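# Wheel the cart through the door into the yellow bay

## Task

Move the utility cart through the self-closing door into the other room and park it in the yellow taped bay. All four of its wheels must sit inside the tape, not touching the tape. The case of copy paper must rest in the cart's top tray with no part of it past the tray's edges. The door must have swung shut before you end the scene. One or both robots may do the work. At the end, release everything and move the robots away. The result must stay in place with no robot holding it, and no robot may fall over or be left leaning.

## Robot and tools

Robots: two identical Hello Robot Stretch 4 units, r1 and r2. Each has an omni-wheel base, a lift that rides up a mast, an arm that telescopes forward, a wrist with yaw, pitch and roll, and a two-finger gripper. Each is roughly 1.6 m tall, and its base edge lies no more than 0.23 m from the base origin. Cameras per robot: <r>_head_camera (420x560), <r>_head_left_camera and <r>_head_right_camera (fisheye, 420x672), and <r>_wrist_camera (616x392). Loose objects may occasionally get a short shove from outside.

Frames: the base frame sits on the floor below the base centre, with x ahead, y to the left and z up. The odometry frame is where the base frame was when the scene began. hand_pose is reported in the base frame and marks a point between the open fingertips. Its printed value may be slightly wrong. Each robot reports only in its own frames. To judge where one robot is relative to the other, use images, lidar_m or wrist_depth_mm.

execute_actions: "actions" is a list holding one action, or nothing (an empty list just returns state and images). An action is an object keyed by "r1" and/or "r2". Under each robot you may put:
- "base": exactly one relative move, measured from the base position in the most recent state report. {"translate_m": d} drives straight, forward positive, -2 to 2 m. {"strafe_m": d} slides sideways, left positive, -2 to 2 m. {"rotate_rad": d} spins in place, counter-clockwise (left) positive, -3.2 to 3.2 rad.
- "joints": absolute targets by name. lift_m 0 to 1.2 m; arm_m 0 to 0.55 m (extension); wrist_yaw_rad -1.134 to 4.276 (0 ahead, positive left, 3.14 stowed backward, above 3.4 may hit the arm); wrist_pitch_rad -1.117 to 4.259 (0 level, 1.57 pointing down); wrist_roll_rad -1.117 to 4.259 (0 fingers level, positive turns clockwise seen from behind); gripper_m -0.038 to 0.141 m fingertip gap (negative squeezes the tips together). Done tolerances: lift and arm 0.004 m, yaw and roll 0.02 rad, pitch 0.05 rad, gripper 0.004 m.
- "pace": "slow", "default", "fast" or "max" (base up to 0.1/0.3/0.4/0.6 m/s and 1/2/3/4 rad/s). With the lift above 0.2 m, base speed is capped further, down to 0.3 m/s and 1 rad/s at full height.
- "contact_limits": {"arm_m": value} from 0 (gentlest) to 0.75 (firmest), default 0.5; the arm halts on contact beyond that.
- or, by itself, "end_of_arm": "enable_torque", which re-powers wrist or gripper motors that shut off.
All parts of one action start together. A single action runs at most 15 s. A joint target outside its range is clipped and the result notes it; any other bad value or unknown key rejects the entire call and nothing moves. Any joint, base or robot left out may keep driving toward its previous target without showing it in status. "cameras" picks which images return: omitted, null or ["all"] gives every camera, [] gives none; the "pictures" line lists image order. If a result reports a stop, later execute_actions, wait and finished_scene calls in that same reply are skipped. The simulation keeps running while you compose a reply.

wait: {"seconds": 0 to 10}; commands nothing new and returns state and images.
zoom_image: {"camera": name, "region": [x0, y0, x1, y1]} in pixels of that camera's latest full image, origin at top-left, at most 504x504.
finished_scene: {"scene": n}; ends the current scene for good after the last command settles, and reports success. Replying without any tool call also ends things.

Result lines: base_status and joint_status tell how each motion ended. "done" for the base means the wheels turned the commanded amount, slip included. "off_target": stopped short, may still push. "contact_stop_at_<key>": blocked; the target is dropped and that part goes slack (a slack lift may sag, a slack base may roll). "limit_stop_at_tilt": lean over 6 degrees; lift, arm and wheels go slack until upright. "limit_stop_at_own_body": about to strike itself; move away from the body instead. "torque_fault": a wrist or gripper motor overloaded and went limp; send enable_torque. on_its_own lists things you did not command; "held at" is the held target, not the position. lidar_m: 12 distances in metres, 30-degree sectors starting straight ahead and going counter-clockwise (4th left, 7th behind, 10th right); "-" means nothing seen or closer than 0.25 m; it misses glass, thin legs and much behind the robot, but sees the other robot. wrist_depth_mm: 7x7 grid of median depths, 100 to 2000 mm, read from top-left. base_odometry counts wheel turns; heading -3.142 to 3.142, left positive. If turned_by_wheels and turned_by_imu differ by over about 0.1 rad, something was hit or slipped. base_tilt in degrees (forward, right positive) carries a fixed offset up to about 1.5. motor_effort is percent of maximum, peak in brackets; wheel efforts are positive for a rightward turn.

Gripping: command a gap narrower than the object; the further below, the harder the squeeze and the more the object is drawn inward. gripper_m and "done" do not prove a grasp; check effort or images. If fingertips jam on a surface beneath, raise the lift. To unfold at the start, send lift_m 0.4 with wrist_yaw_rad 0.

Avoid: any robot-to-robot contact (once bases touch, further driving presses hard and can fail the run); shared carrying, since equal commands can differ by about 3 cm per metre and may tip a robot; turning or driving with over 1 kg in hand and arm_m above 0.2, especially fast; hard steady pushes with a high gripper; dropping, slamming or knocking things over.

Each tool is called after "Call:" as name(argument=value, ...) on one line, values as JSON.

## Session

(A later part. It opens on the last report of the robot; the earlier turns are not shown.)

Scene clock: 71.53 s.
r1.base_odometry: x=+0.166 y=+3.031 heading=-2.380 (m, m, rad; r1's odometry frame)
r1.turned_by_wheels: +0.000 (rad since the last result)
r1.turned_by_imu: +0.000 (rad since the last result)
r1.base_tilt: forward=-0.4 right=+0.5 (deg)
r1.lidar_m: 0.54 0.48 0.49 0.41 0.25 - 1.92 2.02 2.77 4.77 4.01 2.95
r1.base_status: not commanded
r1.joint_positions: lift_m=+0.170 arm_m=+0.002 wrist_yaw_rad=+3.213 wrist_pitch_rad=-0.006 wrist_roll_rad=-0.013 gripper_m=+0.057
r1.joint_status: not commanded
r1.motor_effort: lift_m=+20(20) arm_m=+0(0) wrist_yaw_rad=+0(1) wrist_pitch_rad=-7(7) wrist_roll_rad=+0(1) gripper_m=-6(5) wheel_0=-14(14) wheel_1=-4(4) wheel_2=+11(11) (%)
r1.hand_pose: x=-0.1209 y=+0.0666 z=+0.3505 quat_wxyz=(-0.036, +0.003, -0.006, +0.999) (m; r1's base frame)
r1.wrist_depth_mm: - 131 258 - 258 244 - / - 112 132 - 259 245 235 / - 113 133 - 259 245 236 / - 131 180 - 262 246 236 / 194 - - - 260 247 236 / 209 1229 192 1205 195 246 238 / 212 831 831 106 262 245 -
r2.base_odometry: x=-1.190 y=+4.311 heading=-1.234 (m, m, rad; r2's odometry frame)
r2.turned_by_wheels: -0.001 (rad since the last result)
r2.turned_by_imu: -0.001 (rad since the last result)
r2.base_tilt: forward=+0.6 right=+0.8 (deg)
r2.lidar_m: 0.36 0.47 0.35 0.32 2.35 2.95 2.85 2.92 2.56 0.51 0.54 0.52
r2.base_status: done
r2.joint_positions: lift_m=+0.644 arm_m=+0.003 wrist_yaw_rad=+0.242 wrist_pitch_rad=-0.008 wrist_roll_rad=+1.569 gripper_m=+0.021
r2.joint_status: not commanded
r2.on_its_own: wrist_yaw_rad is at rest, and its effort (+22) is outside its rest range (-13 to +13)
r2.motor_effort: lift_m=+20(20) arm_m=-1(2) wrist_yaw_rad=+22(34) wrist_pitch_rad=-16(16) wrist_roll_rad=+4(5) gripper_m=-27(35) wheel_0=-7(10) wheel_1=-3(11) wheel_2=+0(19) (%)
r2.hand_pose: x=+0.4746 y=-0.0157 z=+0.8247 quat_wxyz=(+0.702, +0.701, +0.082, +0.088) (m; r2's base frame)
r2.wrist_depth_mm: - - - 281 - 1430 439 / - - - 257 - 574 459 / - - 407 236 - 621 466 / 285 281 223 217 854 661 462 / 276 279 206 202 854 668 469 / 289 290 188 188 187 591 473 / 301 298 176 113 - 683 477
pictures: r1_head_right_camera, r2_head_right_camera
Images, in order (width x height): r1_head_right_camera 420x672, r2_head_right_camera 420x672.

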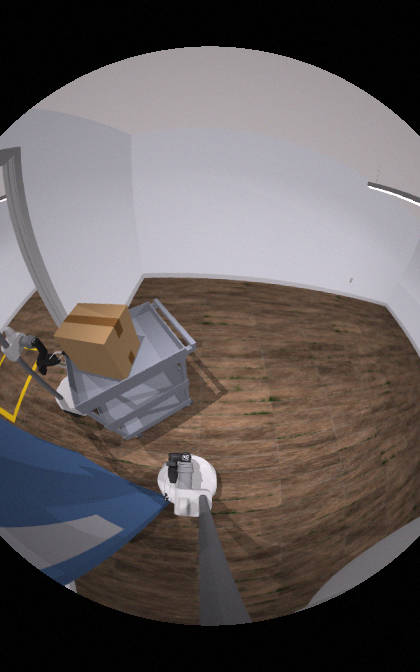

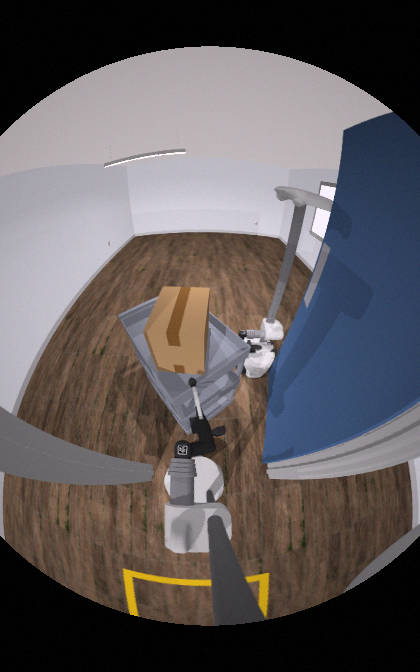

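Call:
execute_actions(actions=[{"r2":{"base":{"strafe_m":-0.14},"pace":"slow"}}], cameras=[])

Call:
execute_actions(actions=[{"r2":{"base":{"translate_m":-0.4}}}], cameras=["r1_head_left_camera","r2_head_left_camera","r2_head_camera"])

Scene clock: 76.23 s.
r1.base_odometry: x=+0.166 y=+3.031 heading=-2.380 (m, m, rad; r1's odometry frame)
r1.turned_by_wheels: +0.000 (rad since the last result)
r1.turned_by_imu: +0.000 (rad since the last result)
r1.base_tilt: forward=-0.2 right=+0.5 (deg)
r1.lidar_m: 0.54 0.44 0.43 0.38 0.25 - 1.93 2.02 2.75 4.78 4.01 2.93
r1.base_status: not commanded
r1.joint_positions: lift_m=+0.170 arm_m=+0.002 wrist_yaw_rad=+3.213 wrist_pitch_rad=-0.006 wrist_roll_rad=-0.013 gripper_m=+0.057
r1.joint_status: not commanded
r1.motor_effort: lift_m=+20(20) arm_m=+0(0) wrist_yaw_rad=+0(0) wrist_pitch_rad=-8(7) wrist_roll_rad=-1(1) gripper_m=-3(5) wheel_0=-14(14) wheel_1=-3(3) wheel_2=+10(11) (%)
r1.hand_pose: x=-0.1209 y=+0.0666 z=+0.3505 quat_wxyz=(-0.036, +0.003, -0.006, +0.999) (m; r1's base frame)
r1.wrist_depth_mm: - 131 257 - 256 243 - / - 113 132 - 258 245 235 / - 113 132 - 259 244 236 / - 131 181 - 260 248 237 / 194 - - - 260 249 237 / 210 1255 193 1229 196 247 237 / 211 809 820 106 260 243 -
r2.base_odometry: x=-1.322 y=+4.264 heading=-1.233 (m, m, rad; r2's odometry frame)
r2.turned_by_wheels: +0.001 (rad since the last result)
r2.turned_by_imu: +0.002 (rad since the last result)
r2.base_tilt: forward=+0.6 right=+0.8 (deg)
r2.lidar_m: 0.35 0.42 2.48 0.45 2.47 2.97 2.82 2.93 2.42 0.41 0.39 0.61
r2.base_status: done
r2.joint_positions: lift_m=+0.644 arm_m=+0.003 wrist_yaw_rad=+0.257 wrist_pitch_rad=-0.008 wrist_roll_rad=+1.572 gripper_m=+0.021
r2.joint_status: not commanded
r2.on_its_own: wrist_yaw_rad is at rest, and its effort (-22) is outside its rest range (-13 to +13)
r2.motor_effort: lift_m=+20(20) arm_m=-1(2) wrist_yaw_rad=-22(44) wrist_pitch_rad=-18(18) wrist_roll_rad=-8(6) gripper_m=-26(27) wheel_0=+9(14) wheel_1=-2(7) wheel_2=+3(2) (%)
r2.hand_pose: x=+0.4748 y=-0.0111 z=+0.8245 quat_wxyz=(+0.700, +0.702, +0.088, +0.093) (m; r2's base frame)
r2.wrist_depth_mm: - - - 359 404 410 387 / - - - 298 - 1499 462 / - - - 260 - 591 462 / - 473 241 231 - 654 462 / 276 281 215 208 866 661 466 / 281 285 188 189 187 591 466 / 285 174 176 113 - 668 477
pictures: none
No camera images: the call's "cameras" was empty. Leave "cameras" out to get every camera's image.

Scene clock: 79.03 s.
r1.base_odometry: x=+0.166 y=+3.031 heading=-2.380 (m, m, rad; r1's odometry frame)
r1.turned_by_wheels: +0.000 (rad since the last result)
r1.turned_by_imu: +0.000 (rad since the last result)
r1.base_tilt: forward=-0.2 right=+0.3 (deg)
r1.lidar_m: 2.82 0.54 0.54 0.42 0.25 - 1.93 2.02 2.76 4.79 4.02 2.94
r1.base_status: not commanded
r1.joint_positions: lift_m=+0.170 arm_m=+0.002 wrist_yaw_rad=+3.213 wrist_pitch_rad=-0.006 wrist_roll_rad=-0.013 gripper_m=+0.057
r1.joint_status: not commanded
r1.motor_effort: lift_m=+20(20) arm_m=-1(0) wrist_yaw_rad=-1(1) wrist_pitch_rad=-8(8) wrist_roll_rad=-1(1) gripper_m=-4(5) wheel_0=-14(14) wheel_1=-3(4) wheel_2=+11(11) (%)
r1.hand_pose: x=-0.1209 y=+0.0666 z=+0.3505 quat_wxyz=(-0.036, +0.003, -0.006, +0.999) (m; r1's base frame)
r1.wrist_depth_mm: - 131 257 - 258 244 - / - 112 132 - 258 244 234 / - 113 132 - 259 244 236 / - 132 181 - 262 246 236 / 194 - - - 259 247 237 / 208 1255 193 1205 195 248 238 / 212 831 820 106 260 244 -
r2.base_odometry: x=-1.455 y=+4.642 heading=-1.234 (m, m, rad; r2's odometry frame)
r2.turned_by_wheels: -0.001 (rad since the last result)
r2.turned_by_imu: -0.001 (rad since the last result)
r2.base_tilt: forward=+0.6 right=+0.7 (deg)
r2.lidar_m: 0.37 0.53 0.59 1.44 2.50 2.54 2.43 2.51 2.45 1.44 0.55 0.50
r2.base_status: done
r2.joint_positions: lift_m=+0.644 arm_m=+0.003 wrist_yaw_rad=+0.243 wrist_pitch_rad=-0.008 wrist_roll_rad=+1.568 gripper_m=+0.021
r2.joint_status: not commanded
r2.on_its_own: wrist_yaw_rad is at rest, and its effort (+21) is outside its rest range (-13 to +13)
r2.motor_effort: lift_m=+20(20) arm_m=-2(1) wrist_yaw_rad=+21(25) wrist_pitch_rad=-18(22) wrist_roll_rad=+4(6) gripper_m=-28(32) wheel_0=-6(10) wheel_1=-4(9) wheel_2=-1(16) (%)
r2.hand_pose: x=+0.4746 y=-0.0156 z=+0.8245 quat_wxyz=(+0.702, +0.701, +0.083, +0.088) (m; r2's base frame)
r2.wrist_depth_mm: 1118 - 240 236 1205 1078 449 / - - 227 225 - 609 459 / 345 345 216 215 854 647 462 / 260 264 206 204 854 654 466 / 277 281 196 195 809 661 469 / 297 300 185 187 187 597 469 / 324 319 178 113 - 634 462
pictures: r1_head_left_camera, r2_head_camera, r2_head_left_camera
Images, in order (width x height): r1_head_left_camera 420x672, r2_head_camera 420x560, r2_head_left_camera 420x672.

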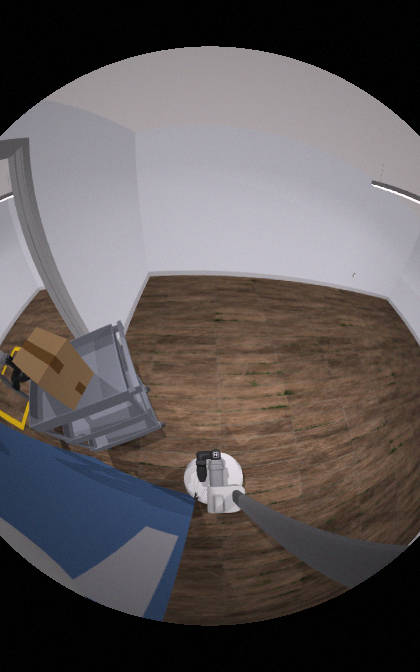

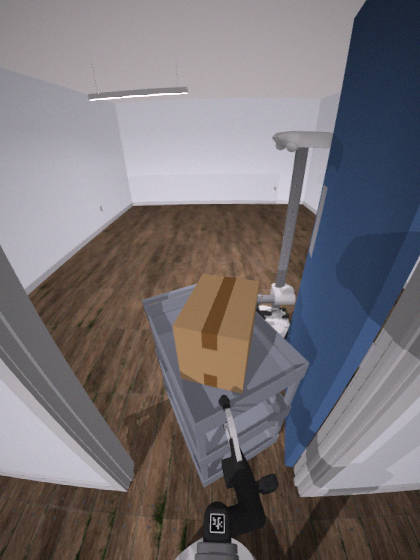

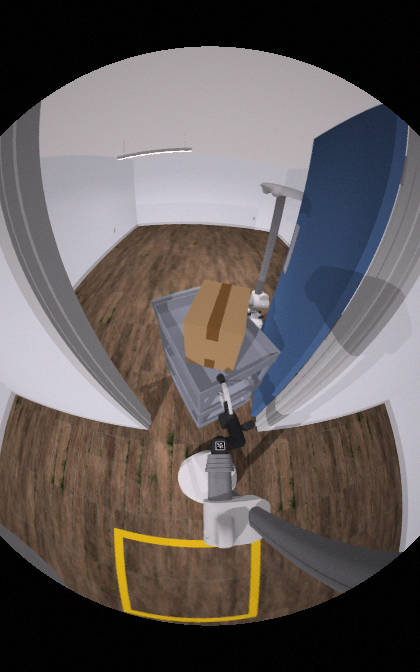

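Call:
execute_actions(actions=[{"r2":{"base":{"translate_m":-0.3},"pace":"slow"}}], cameras=["r2_head_left_camera","r2_head_camera"])

Scene clock: 84.53 s.
r1.base_odometry: x=+0.166 y=+3.031 heading=-2.380 (m, m, rad; r1's odometry frame)
r1.turned_by_wheels: +0.000 (rad since the last result)
r1.turned_by_imu: +0.000 (rad since the last result)
r1.base_tilt: forward=-0.1 right=+0.3 (deg)
r1.lidar_m: 2.81 1.46 0.70 0.38 0.25 - 1.93 2.00 2.77 4.78 3.99 2.94
r1.base_status: not commanded
r1.joint_positions: lift_m=+0.170 arm_m=+0.002 wrist_yaw_rad=+3.213 wrist_pitch_rad=-0.006 wrist_roll_rad=-0.013 gripper_m=+0.057
r1.joint_status: not commanded
r1.motor_effort: lift_m=+20(20) arm_m=+0(0) wrist_yaw_rad=-1(0) wrist_pitch_rad=-7(7) wrist_roll_rad=-1(0) gripper_m=-6(5) wheel_0=-14(14) wheel_1=-4(3) wheel_2=+10(10) (%)
r1.hand_pose: x=-0.1209 y=+0.0666 z=+0.3505 quat_wxyz=(-0.036, +0.003, -0.006, +0.999) (m; r1's base frame)
r1.wrist_depth_mm: - 131 258 - 257 244 - / - 112 132 - 257 244 235 / - 113 132 - 260 245 236 / - 131 180 - 260 248 237 / 193 - - - 259 247 238 / 209 1255 193 1255 195 249 237 / 212 809 820 106 260 243 -
r2.base_odometry: x=-1.554 y=+4.924 heading=-1.235 (m, m, rad; r2's odometry frame)
r2.turned_by_wheels: -0.001 (rad since the last result)
r2.turned_by_imu: -0.002 (rad since the last result)
r2.base_tilt: forward=+0.6 right=+0.8 (deg)
r2.lidar_m: 0.40 0.78 0.93 2.40 2.49 2.23 2.13 2.21 2.42 2.33 0.94 0.46
r2.base_status: done
r2.joint_positions: lift_m=+0.644 arm_m=+0.003 wrist_yaw_rad=+0.242 wrist_pitch_rad=-0.008 wrist_roll_rad=+1.569 gripper_m=+0.021
r2.joint_status: not commanded
r2.on_its_own: wrist_yaw_rad is at rest, and its effort (+22) is outside its rest range (-13 to +13)
r2.motor_effort: lift_m=+20(20) arm_m=-1(1) wrist_yaw_rad=+22(23) wrist_pitch_rad=-16(18) wrist_roll_rad=+4(6) gripper_m=-29(28) wheel_0=-10(10) wheel_1=-5(7) wheel_2=+2(3) (%)
r2.hand_pose: x=+0.4746 y=-0.0157 z=+0.8247 quat_wxyz=(+0.702, +0.702, +0.082, +0.088) (m; r2's base frame)
r2.wrist_depth_mm: - 424 186 187 1430 609 459 / 307 309 185 186 798 647 462 / 242 243 184 186 798 647 466 / 250 255 183 185 798 661 466 / 285 293 183 184 768 661 469 / 336 332 181 183 185 544 459 / - 377 181 113 - 1576 1042
pictures: r2_head_camera, r2_head_left_camera
Images, in order (width x height): r2_head_camera 420x560, r2_head_left_camera 420x672.

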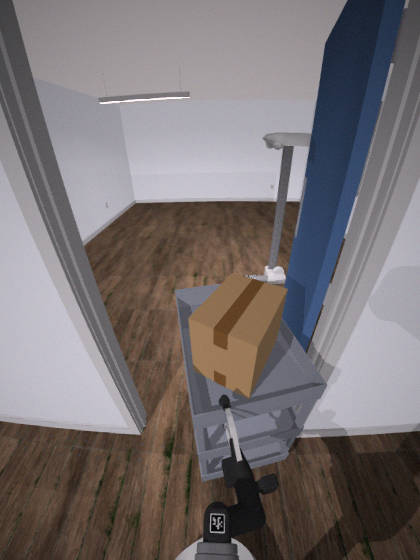

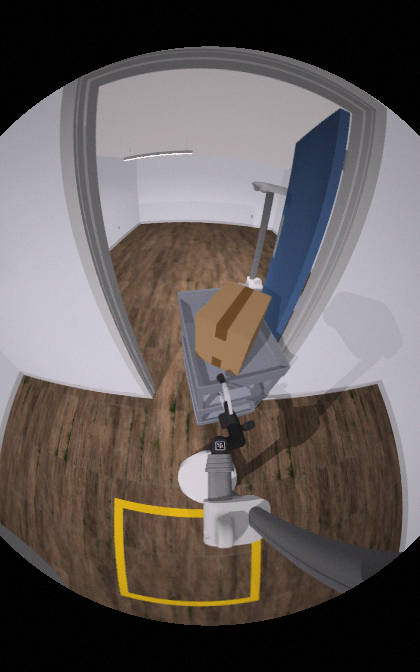

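Call:
execute_actions(actions=[{"r2":{"base":{"strafe_m":0.13},"pace":"slow"}}], cameras=[])

Call:
execute_actions(actions=[{"r2":{"base":{"translate_m":-0.3},"pace":"slow"}}], cameras=["r2_head_left_camera","r2_head_camera"])

Scene clock: 89.90 s.
r1.base_odometry: x=+0.166 y=+3.031 heading=-2.380 (m, m, rad; r1's odometry frame)
r1.turned_by_wheels: +0.000 (rad since the last result)
r1.turned_by_imu: +0.000 (rad since the last result)
r1.base_tilt: forward=-0.4 right=+0.3 (deg)
r1.lidar_m: 2.83 1.45 0.75 0.40 0.25 - 1.92 2.03 2.75 4.77 3.99 2.93
r1.base_status: not commanded
r1.joint_positions: lift_m=+0.170 arm_m=+0.002 wrist_yaw_rad=+3.213 wrist_pitch_rad=-0.006 wrist_roll_rad=-0.013 gripper_m=+0.057
r1.joint_status: not commanded
r1.motor_effort: lift_m=+20(20) arm_m=+0(0) wrist_yaw_rad=+0(1) wrist_pitch_rad=-7(8) wrist_roll_rad=+1(1) gripper_m=-4(7) wheel_0=-14(14) wheel_1=-4(3) wheel_2=+11(11) (%)
r1.hand_pose: x=-0.1209 y=+0.0666 z=+0.3505 quat_wxyz=(-0.036, +0.003, -0.006, +0.999) (m; r1's base frame)
r1.wrist_depth_mm: - 131 257 - 258 243 - / - 112 132 - 259 245 234 / - 113 132 - 259 245 236 / - 131 180 - 262 246 236 / 195 - - - 259 248 236 / 209 1255 192 1205 195 248 237 / 212 809 820 106 260 244 -
r2.base_odometry: x=-1.431 y=+4.967 heading=-1.235 (m, m, rad; r2's odometry frame)
r2.turned_by_wheels: -0.001 (rad since the last result)
r2.turned_by_imu: -0.001 (rad since the last result)
r2.base_tilt: forward=+0.6 right=+0.8 (deg)
r2.lidar_m: 0.42 0.74 0.93 2.26 2.35 2.23 2.14 2.21 2.56 2.47 0.95 0.44
r2.base_status: done
r2.joint_positions: lift_m=+0.644 arm_m=+0.003 wrist_yaw_rad=+0.241 wrist_pitch_rad=-0.008 wrist_roll_rad=+1.568 gripper_m=+0.021
r2.joint_status: not commanded
r2.on_its_own: wrist_yaw_rad is at rest, and its effort (+26) is outside its rest range (-13 to +13)
r2.motor_effort: lift_m=+20(20) arm_m=-2(2) wrist_yaw_rad=+26(44) wrist_pitch_rad=-16(16) wrist_roll_rad=+5(4) gripper_m=-26(29) wheel_0=-6(15) wheel_1=+2(6) wheel_2=-3(1) (%)
r2.hand_pose: x=+0.4745 y=-0.0161 z=+0.8247 quat_wxyz=(+0.703, +0.701, +0.082, +0.088) (m; r2's base frame)
r2.wrist_depth_mm: 276 279 155 157 707 647 455 / 236 238 159 161 750 640 459 / 216 218 163 165 768 661 462 / 249 255 168 169 778 654 466 / 306 315 173 174 - 621 466 / - - 178 179 181 1397 427 / - - 181 113 - 1576 1078
pictures: none
No camera images: the call's "cameras" was empty. Leave "cameras" out to get every camera's image.

Scene clock: 94.20 s.
r1.base_odometry: x=+0.166 y=+3.031 heading=-2.380 (m, m, rad; r1's odometry frame)
r1.turned_by_wheels: +0.000 (rad since the last result)
r1.turned_by_imu: +0.000 (rad since the last result)
r1.base_tilt: forward=-0.1 right=+0.3 (deg)
r1.lidar_m: 2.82 1.47 1.04 0.41 0.25 - 1.92 2.03 2.76 4.80 4.00 2.93
r1.base_status: not commanded
r1.joint_positions: lift_m=+0.170 arm_m=+0.002 wrist_yaw_rad=+3.213 wrist_pitch_rad=-0.006 wrist_roll_rad=-0.013 gripper_m=+0.057
r1.joint_status: not commanded
r1.motor_effort: lift_m=+20(20) arm_m=+0(0) wrist_yaw_rad=+0(0) wrist_pitch_rad=-8(8) wrist_roll_rad=+0(1) gripper_m=-6(6) wheel_0=-14(14) wheel_1=-3(3) wheel_2=+11(11) (%)
r1.hand_pose: x=-0.1209 y=+0.0666 z=+0.3505 quat_wxyz=(-0.036, +0.003, -0.006, +0.999) (m; r1's base frame)
r1.wrist_depth_mm: - 131 257 - 257 243 - / - 112 132 - 259 245 234 / - 113 133 - 259 245 236 / - 131 180 - 260 246 237 / 195 - - - 260 249 237 / 210 1255 192 1205 195 248 238 / 211 809 809 106 260 245 -
r2.base_odometry: x=-1.530 y=+5.250 heading=-1.235 (m, m, rad; r2's odometry frame)
r2.turned_by_wheels: +0.000 (rad since the last result)
r2.turned_by_imu: +0.001 (rad since the last result)
r2.base_tilt: forward=+0.6 right=+0.8 (deg)
r2.lidar_m: 0.41 1.00 1.36 2.26 2.37 1.93 1.84 1.92 2.57 2.46 1.38 0.45
r2.base_status: done
r2.joint_positions: lift_m=+0.644 arm_m=+0.003 wrist_yaw_rad=+0.257 wrist_pitch_rad=-0.008 wrist_roll_rad=+1.569 gripper_m=+0.021
r2.joint_status: not commanded
r2.on_its_own: wrist_yaw_rad is at rest, and its effort (-21) is outside its rest range (-13 to +13)
r2.motor_effort: lift_m=+20(20) arm_m=-1(1) wrist_yaw_rad=-21(24) wrist_pitch_rad=-19(19) wrist_roll_rad=+3(7) gripper_m=-28(32) wheel_0=-1(12) wheel_1=-3(8) wheel_2=+7(7) (%)
r2.hand_pose: x=+0.4748 y=-0.0112 z=+0.8244 quat_wxyz=(+0.702, +0.701, +0.088, +0.093) (m; r2's base frame)
r2.wrist_depth_mm: 291 296 160 161 723 640 455 / 245 246 163 165 759 647 459 / 218 222 166 169 768 647 462 / 248 254 170 172 788 654 466 / 298 307 174 175 778 621 466 / 820 375 178 180 182 842 430 / 759 173 181 113 809 831 866
pictures: r2_head_camera, r2_head_left_camera
Images, in order (width x height): r2_head_camera 420x560, r2_head_left_camera 420x672.

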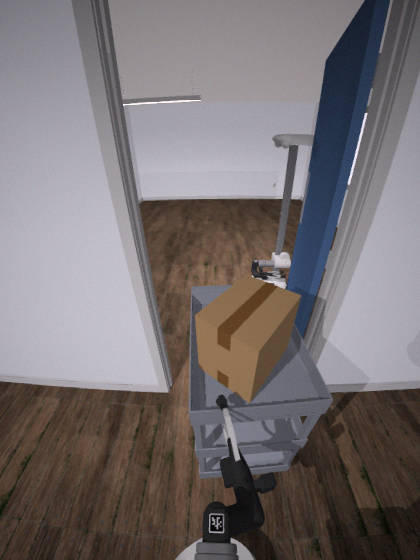

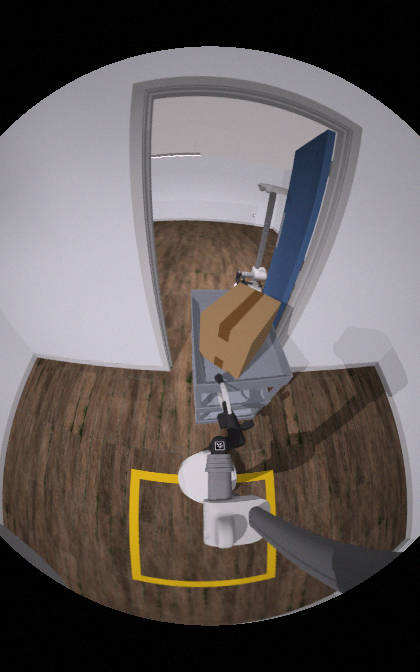

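Call:
execute_actions(actions=[{"r1":{"base":{"strafe_m":-0.4},"pace":"slow"},"r2":{"base":{"translate_m":-1.1}}}], cameras=["r2_head_left_camera","r2_head_camera","r2_head_right_camera"])

Scene clock: 101.70 s.
r1.base_odometry: x=-0.110 y=+3.320 heading=-2.380 (m, m, rad; r1's odometry frame)
r1.turned_by_wheels: +0.000 (rad since the last result)
r1.turned_by_imu: -0.008 (rad since the last result)
r1.base_tilt: forward=-0.6 right=+0.3 (deg)
r1.lidar_m: 2.83 2.04 0.86 1.11 1.47 2.01 1.92 2.02 2.74 4.40 4.03 2.92
r1.base_status: done
r1.joint_positions: lift_m=+0.170 arm_m=+0.002 wrist_yaw_rad=+3.213 wrist_pitch_rad=-0.006 wrist_roll_rad=-0.013 gripper_m=+0.057
r1.joint_status: not commanded
r1.motor_effort: lift_m=+20(20) arm_m=+0(0) wrist_yaw_rad=-1(0) wrist_pitch_rad=-8(7) wrist_roll_rad=-1(0) gripper_m=-7(7) wheel_0=+5(7) wheel_1=-3(11) wheel_2=-1(11) (%)
r1.hand_pose: x=-0.1209 y=+0.0666 z=+0.3505 quat_wxyz=(-0.036, +0.003, -0.006, +0.999) (m; r1's base frame)
r1.wrist_depth_mm: - 131 256 - - - 1808 / - 113 132 - - - 1808 / - 113 132 - - - 1808 / - 131 180 - - - 1808 / 193 - - - - - 1661 / 209 1229 193 1205 196 1118 1042 / 213 809 820 107 798 750 768
r2.base_odometry: x=-1.892 y=+6.289 heading=-1.235 (m, m, rad; r2's odometry frame)
r2.turned_by_wheels: +0.000 (rad since the last result)
r2.turned_by_imu: +0.005 (rad since the last result)
r2.base_tilt: forward=+0.6 right=+0.8 (deg)
r2.lidar_m: 0.38 0.77 2.35 2.26 1.07 0.75 0.75 0.75 1.07 2.47 2.57 0.47
r2.base_status: done
r2.joint_positions: lift_m=+0.644 arm_m=+0.003 wrist_yaw_rad=+0.258 wrist_pitch_rad=-0.006 wrist_roll_rad=+1.574 gripper_m=+0.021
r2.joint_status: not commanded
r2.on_its_own: wrist_yaw_rad is at rest, and its effort (-24) is outside its rest range (-13 to +13)
r2.motor_effort: lift_m=+20(20) arm_m=-2(2) wrist_yaw_rad=-24(24) wrist_pitch_rad=-22(22) wrist_roll_rad=-11(12) gripper_m=-29(34) wheel_0=+1(6) wheel_1=-2(7) wheel_2=+4(16) (%)
r2.hand_pose: x=+0.4748 y=-0.0109 z=+0.8241 quat_wxyz=(+0.700, +0.703, +0.089, +0.093) (m; r2's base frame)
r2.wrist_depth_mm: 1708 1618 195 196 1756 574 452 / 343 343 193 194 820 634 452 / 256 258 189 191 820 647 462 / 249 254 186 189 820 654 462 / 279 285 184 186 809 654 466 / 317 319 181 183 185 559 469 / 1983 174 178 113 - 1576 442
pictures: r2_head_camera, r2_head_left_camera, r2_head_right_camera
Images, in order (width x height): r2_head_camera 420x560, r2_head_left_camera 420x672, r2_head_right_camera 420x672.

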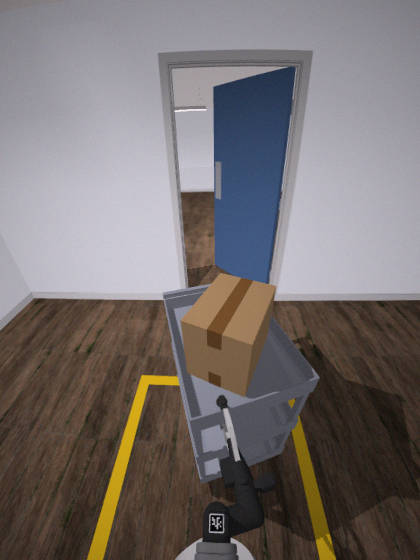

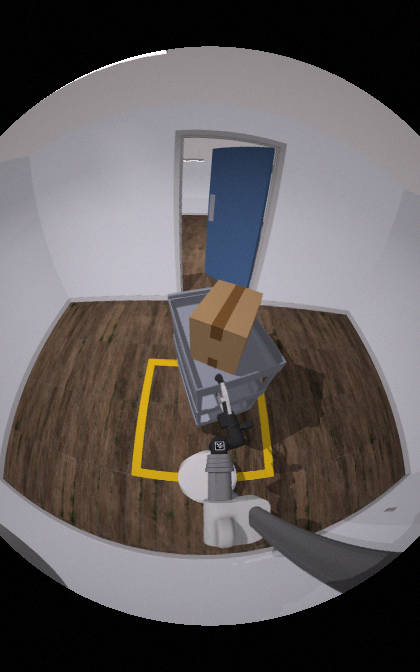

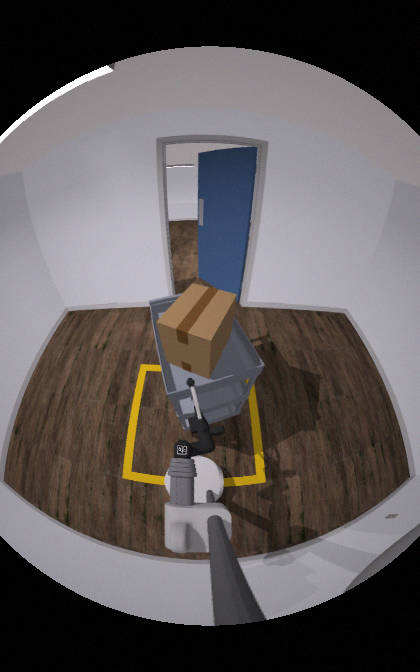

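Call:
execute_actions(actions=[{"r2":{"base":{"strafe_m":0.17},"pace":"slow"}}], cameras=[])

Call:
execute_actions(actions=[{"r2":{"base":{"translate_m":-0.21},"pace":"slow"}}], cameras=[])

Call:
execute_actions(actions=[{"r2":{"joints":{"gripper_m":0.14,"lift_m":0.655}}}], cameras=[])

Call:
execute_actions(actions=[{"r2":{"base":{"translate_m":-0.2},"pace":"fast"}}], cameras=["r2_head_camera"])

Call:
execute_actions(actions=[{"r2":{"base":{"strafe_m":0.7},"pace":"fast"}}], cameras=["r2_head_camera","r2_head_left_camera"])

Scene clock: 109.90 s.
r1.base_odometry: x=-0.110 y=+3.320 heading=-2.380 (m, m, rad; r1's odometry frame)
r1.turned_by_wheels: +0.000 (rad since the last result)
r1.turned_by_imu: +0.000 (rad since the last result)
r1.base_tilt: forward=-0.4 right=+0.1 (deg)
r1.lidar_m: 2.83 2.05 1.49 1.42 1.48 2.00 1.91 2.01 2.73 4.38 4.03 2.95
r1.base_status: not commanded
r1.joint_positions: lift_m=+0.170 arm_m=+0.002 wrist_yaw_rad=+3.213 wrist_pitch_rad=-0.006 wrist_roll_rad=-0.013 gripper_m=+0.057
r1.joint_status: not commanded
r1.motor_effort: lift_m=+20(20) arm_m=+0(0) wrist_yaw_rad=+0(0) wrist_pitch_rad=-8(8) wrist_roll_rad=-1(0) gripper_m=-5(7) wheel_0=+5(5) wheel_1=-3(3) wheel_2=+0(0) (%)
r1.hand_pose: x=-0.1209 y=+0.0666 z=+0.3505 quat_wxyz=(-0.036, +0.003, -0.006, +0.999) (m; r1's base frame)
r1.wrist_depth_mm: - 131 256 - - - 1808 / - 112 132 - - - 1756 / - 113 133 - - - 1756 / - 131 181 - - - 1756 / 194 - - - - - 1708 / 210 1281 192 1205 196 1138 1042 / 211 820 831 106 798 741 759
r2.base_odometry: x=-1.732 y=+6.345 heading=-1.235 (m, m, rad; r2's odometry frame)
r2.turned_by_wheels: -0.001 (rad since the last result)
r2.turned_by_imu: -0.001 (rad since the last result)
r2.base_tilt: forward=+0.6 right=+0.8 (deg)
r2.lidar_m: 0.39 2.10 2.17 2.08 1.06 0.77 0.75 0.77 1.06 2.64 2.74 0.43
r2.base_status: done
r2.joint_positions: lift_m=+0.644 arm_m=+0.003 wrist_yaw_rad=+0.240 wrist_pitch_rad=-0.008 wrist_roll_rad=+1.567 gripper_m=+0.021
r2.joint_status: not commanded
r2.on_its_own: wrist_yaw_rad is at rest, and its effort (+29) is outside its rest range (-13 to +13)
r2.motor_effort: lift_m=+20(20) arm_m=-2(1) wrist_yaw_rad=+29(35) wrist_pitch_rad=-18(22) wrist_roll_rad=+6(15) gripper_m=-26(27) wheel_0=-7(16) wheel_1=+4(5) wheel_2=-4(6) (%)
r2.hand_pose: x=+0.4745 y=-0.0164 z=+0.8245 quat_wxyz=(+0.703, +0.701, +0.082, +0.087) (m; r2's base frame)
r2.wrist_depth_mm: 285 287 158 160 715 640 455 / 240 242 162 163 759 647 462 / 217 221 165 167 778 647 462 / 249 254 169 171 768 654 462 / 301 310 173 175 1921 615 466 / 1921 379 178 179 182 1397 433 / 1921 1921 181 113 - 1576 1098
pictures: none
No camera images: the call's "cameras" was empty. Leave "cameras" out to get every camera's image.

Scene clock: 113.30 s.
r1.base_odometry: x=-0.110 y=+3.320 heading=-2.380 (m, m, rad; r1's odometry frame)
r1.turned_by_wheels: +0.000 (rad since the last result)
r1.turned_by_imu: +0.000 (rad since the last result)
r1.base_tilt: forward=-0.4 right=+0.1 (deg)
r1.lidar_m: 2.83 2.03 1.49 1.41 1.48 2.00 1.93 2.00 2.72 4.39 4.04 2.94
r1.base_status: not commanded
r1.joint_positions: lift_m=+0.170 arm_m=+0.002 wrist_yaw_rad=+3.213 wrist_pitch_rad=-0.006 wrist_roll_rad=-0.013 gripper_m=+0.057
r1.joint_status: not commanded
r1.motor_effort: lift_m=+20(20) arm_m=+0(0) wrist_yaw_rad=+1(0) wrist_pitch_rad=-7(7) wrist_roll_rad=-1(0) gripper_m=-5(7) wheel_0=+5(5) wheel_1=-3(3) wheel_2=+0(1) (%)
r1.hand_pose: x=-0.1209 y=+0.0666 z=+0.3505 quat_wxyz=(-0.036, +0.003, -0.006, +0.999) (m; r1's base frame)
r1.wrist_depth_mm: - 131 257 - - - 1756 / - 112 132 - - - 1863 / - 113 133 - - - 1756 / - 131 180 - - - 1808 / 193 - - - - - 1708 / 209 1229 192 1205 195 1098 1042 / 211 820 820 106 788 750 778
r2.base_odometry: x=-1.801 y=+6.543 heading=-1.235 (m, m, rad; r2's odometry frame)
r2.turned_by_wheels: +0.000 (rad since the last result)
r2.turned_by_imu: +0.002 (rad since the last result)
r2.base_tilt: forward=+0.6 right=+0.8 (deg)
r2.lidar_m: 0.39 2.33 2.15 2.07 0.79 0.56 0.54 0.55 0.77 2.14 2.74 0.45
r2.base_status: done
r2.joint_positions: lift_m=+0.644 arm_m=+0.003 wrist_yaw_rad=+0.260 wrist_pitch_rad=-0.006 wrist_roll_rad=+1.573 gripper_m=+0.021
r2.joint_status: not commanded
r2.on_its_own: wrist_yaw_rad is at rest, and its effort (-29) is outside its rest range (-13 to +13)
r2.motor_effort: lift_m=+20(20) arm_m=-1(1) wrist_yaw_rad=-29(28) wrist_pitch_rad=-22(22) wrist_roll_rad=-10(10) gripper_m=-29(31) wheel_0=+0(13) wheel_1=-2(6) wheel_2=+7(14) (%)
r2.hand_pose: x=+0.4748 y=-0.0104 z=+0.8241 quat_wxyz=(+0.700, +0.702, +0.089, +0.094) (m; r2's base frame)
r2.wrist_depth_mm: 1756 430 186 187 1983 591 452 / 309 312 185 186 788 634 452 / 243 244 183 185 809 647 459 / 248 253 183 184 809 647 459 / 282 289 181 183 798 661 466 / 325 325 181 182 183 549 459 / - 174 179 113 - 1537 1042
pictures: none
No camera images: the call's "cameras" was empty. Leave "cameras" out to get every camera's image.

Scene clock: 115.47 s.
r1.base_odometry: x=-0.110 y=+3.320 heading=-2.380 (m, m, rad; r1's odometry frame)
r1.turned_by_wheels: +0.000 (rad since the last result)
r1.turned_by_imu: +0.000 (rad since the last result)
r1.base_tilt: forward=-0.5 right=+0.3 (deg)
r1.lidar_m: 2.82 2.04 1.48 1.41 1.47 1.99 1.91 2.02 2.74 4.38 4.03 2.95
r1.base_status: not commanded
r1.joint_positions: lift_m=+0.170 arm_m=+0.002 wrist_yaw_rad=+3.213 wrist_pitch_rad=-0.006 wrist_roll_rad=-0.013 gripper_m=+0.057
r1.joint_status: not commanded
r1.motor_effort: lift_m=+20(20) arm_m=+0(0) wrist_yaw_rad=+0(0) wrist_pitch_rad=-7(8) wrist_roll_rad=+0(0) gripper_m=-5(5) wheel_0=+5(5) wheel_1=-3(3) wheel_2=+0(0) (%)
r1.hand_pose: x=-0.1209 y=+0.0666 z=+0.3505 quat_wxyz=(-0.036, +0.003, -0.006, +0.999) (m; r1's base frame)
r1.wrist_depth_mm: - 131 258 - - - 1756 / - 112 132 - - - 1808 / - 113 133 - - - 1756 / - 131 180 - - - 1808 / 194 - - - - - 1618 / 208 1229 193 1205 196 1098 1060 / 212 798 831 106 809 741 768
r2.base_odometry: x=-1.801 y=+6.543 heading=-1.235 (m, m, rad; r2's odometry frame)
r2.turned_by_wheels: +0.000 (rad since the last result)
r2.turned_by_imu: +0.000 (rad since the last result)
r2.base_tilt: forward=+0.6 right=+0.8 (deg)
r2.lidar_m: 0.40 2.32 2.15 2.08 0.79 0.55 0.53 0.56 0.77 2.11 2.75 0.48
r2.base_status: not commanded
r2.joint_positions: lift_m=+0.655 arm_m=+0.003 wrist_yaw_rad=+0.250 wrist_pitch_rad=-0.011 wrist_roll_rad=+1.570 gripper_m=+0.140
r2.joint_status: all done
r2.motor_effort: lift_m=+24(30) arm_m=-2(1) wrist_yaw_rad=-1(29) wrist_pitch_rad=-10(48) wrist_roll_rad=-2(9) gripper_m=+1(31) wheel_0=+0(1) wheel_1=-1(2) wheel_2=+0(7) (%)
r2.hand_pose: x=+0.4747 y=-0.0132 z=+0.8360 quat_wxyz=(+0.701, +0.702, +0.084, +0.092) (m; r2's base frame)
r2.wrist_depth_mm: 1808 473 410 200 1921 597 477 / 338 340 306 199 788 668 477 / 264 265 248 198 820 676 477 / 257 263 254 196 199 683 484 / 293 300 290 195 198 691 488 / 353 211 193 194 196 508 477 / - - - 113 - 1537 1118
pictures: none
No camera images: the call's "cameras" was empty. Leave "cameras" out to get every camera's image.

Scene clock: 117.20 s.
r1.base_odometry: x=-0.110 y=+3.320 heading=-2.380 (m, m, rad; r1's odometry frame)
r1.turned_by_wheels: +0.000 (rad since the last result)
r1.turned_by_imu: +0.000 (rad since the last result)
r1.base_tilt: forward=-0.3 right=+0.4 (deg)
r1.lidar_m: 2.82 2.02 1.50 1.41 1.49 2.01 1.92 2.02 2.75 4.40 4.03 2.94
r1.base_status: not commanded
r1.joint_positions: lift_m=+0.170 arm_m=+0.002 wrist_yaw_rad=+3.213 wrist_pitch_rad=-0.006 wrist_roll_rad=-0.013 gripper_m=+0.057
r1.joint_status: not commanded
r1.motor_effort: lift_m=+20(20) arm_m=+0(0) wrist_yaw_rad=+0(0) wrist_pitch_rad=-8(7) wrist_roll_rad=-1(1) gripper_m=-3(6) wheel_0=+5(5) wheel_1=-3(3) wheel_2=+0(0) (%)
r1.hand_pose: x=-0.1209 y=+0.0666 z=+0.3505 quat_wxyz=(-0.036, +0.003, -0.006, +0.999) (m; r1's base frame)
r1.wrist_depth_mm: - 131 257 - - - 1808 / - 113 132 - - - 1756 / - 113 132 - - - 1756 / - 131 181 - - - 1808 / 193 - - - - - 1661 / 209 1229 191 1205 195 1098 1060 / 211 798 809 106 788 750 768
r2.base_odometry: x=-1.867 y=+6.732 heading=-1.236 (m, m, rad; r2's odometry frame)
r2.turned_by_wheels: +0.000 (rad since the last result)
r2.turned_by_imu: +0.000 (rad since the last result)
r2.base_tilt: forward=+0.6 right=+0.8 (deg)
r2.lidar_m: 0.60 2.53 2.17 1.37 0.49 0.36 0.33 0.35 0.47 1.35 2.74 0.69
r2.base_status: done
r2.joint_positions: lift_m=+0.655 arm_m=+0.003 wrist_yaw_rad=+0.250 wrist_pitch_rad=-0.011 wrist_roll_rad=+1.570 gripper_m=+0.140
r2.joint_status: not commanded
r2.motor_effort: lift_m=+23(24) arm_m=-2(2) wrist_yaw_rad=-1(2) wrist_pitch_rad=-10(10) wrist_roll_rad=-3(1) gripper_m=+1(2) wheel_0=-1(8) wheel_1=-2(7) wheel_2=-1(7) (%)
r2.hand_pose: x=+0.4747 y=-0.0133 z=+0.8361 quat_wxyz=(+0.701, +0.702, +0.084, +0.092) (m; r2's base frame)
r2.wrist_depth_mm: 1921 - - 399 - 621 410 / - 634 564 394 991 668 410 / - 449 455 394 1025 676 407 / - 492 496 389 1008 683 404 / - - 564 387 - 647 402 / - 216 - 384 392 402 1025 / - - - 113 - 1537 1098
pictures: r2_head_camera
Images, in order (width x height): r2_head_camera 420x560.

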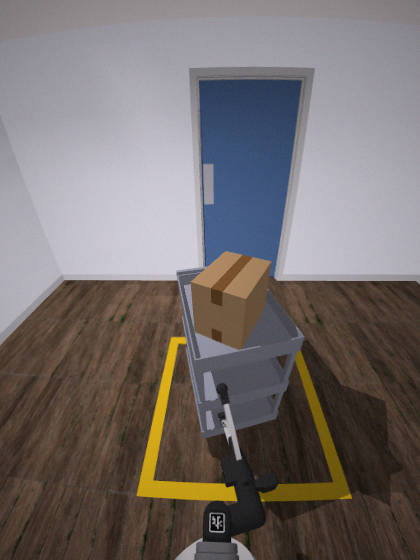

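Scene clock: 120.13 s.
r1.base_odometry: x=-0.110 y=+3.320 heading=-2.380 (m, m, rad; r1's odometry frame)
r1.turned_by_wheels: +0.000 (rad since the last result)
r1.turned_by_imu: +0.000 (rad since the last result)
r1.base_tilt: forward=-0.2 right=+0.2 (deg)
r1.lidar_m: 2.82 2.02 1.47 1.40 1.48 2.01 1.93 2.01 2.75 4.40 4.04 2.94
r1.base_status: not commanded
r1.joint_positions: lift_m=+0.170 arm_m=+0.002 wrist_yaw_rad=+3.213 wrist_pitch_rad=-0.006 wrist_roll_rad=-0.013 gripper_m=+0.057
r1.joint_status: not commanded
r1.motor_effort: lift_m=+20(20) arm_m=+0(0) wrist_yaw_rad=-1(0) wrist_pitch_rad=-8(8) wrist_roll_rad=+0(0) gripper_m=-3(4) wheel_0=+5(5) wheel_1=-3(3) wheel_2=+0(0) (%)
r1.hand_pose: x=-0.1209 y=+0.0666 z=+0.3505 quat_wxyz=(-0.036, +0.003, -0.006, +0.999) (m; r1's base frame)
r1.wrist_depth_mm: - 131 256 - - - 1708 / - 113 132 - - - 1808 / - 113 132 - - - 1708 / - 131 181 - - - 1808 / 194 - - - - - 1661 / 210 1255 191 1205 196 1098 1042 / 211 820 809 106 809 750 768
r2.base_odometry: x=-1.206 y=+6.962 heading=-1.236 (m, m, rad; r2's odometry frame)
r2.turned_by_wheels: +0.000 (rad since the last result)
r2.turned_by_imu: +0.000 (rad since the last result)
r2.base_tilt: forward=+0.6 right=+0.8 (deg)
r2.lidar_m: 2.44 1.99 1.44 1.37 0.50 0.35 0.33 0.35 0.47 1.36 0.84 0.85
r2.base_status: done
r2.joint_positions: lift_m=+0.655 arm_m=+0.003 wrist_yaw_rad=+0.250 wrist_pitch_rad=-0.011 wrist_roll_rad=+1.570 gripper_m=+0.140
r2.joint_status: not commanded
r2.motor_effort: lift_m=+23(23) arm_m=-2(1) wrist_yaw_rad=-1(0) wrist_pitch_rad=-10(10) wrist_roll_rad=-1(3) gripper_m=+0(0) wheel_0=-1(13) wheel_1=+0(17) wheel_2=+0(1) (%)
r2.hand_pose: x=+0.4747 y=-0.0133 z=+0.8361 quat_wxyz=(+0.701, +0.702, +0.084, +0.092) (m; r2's base frame)
r2.wrist_depth_mm: 1983 - - - - 1537 1060 / - - - - - 1537 1098 / - - - - - 1576 1078 / - - - - - 1618 1098 / - - - - - 1618 1098 / - 216 - - - 1336 1098 / - - - 113 - 1499 1118
pictures: r2_head_camera, r2_head_left_camera
Images, in order (width x height): r2_head_camera 420x560, r2_head_left_camera 420x672.

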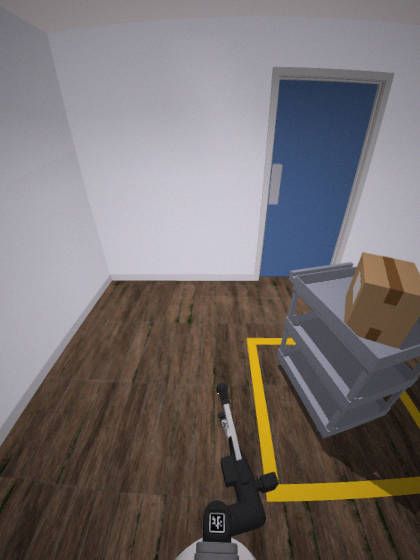

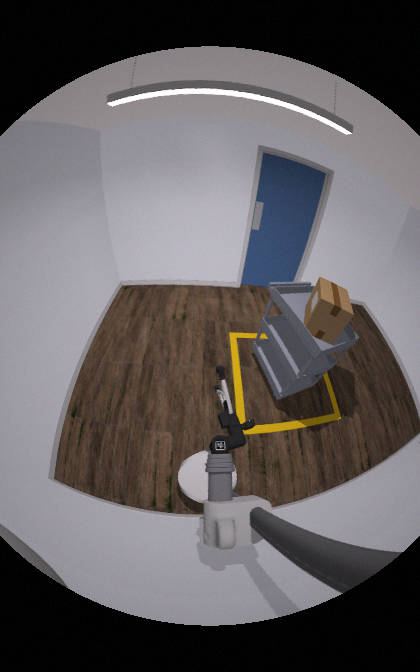

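Call:
finished_scene(scene=2)

The scene is finished: the task was done.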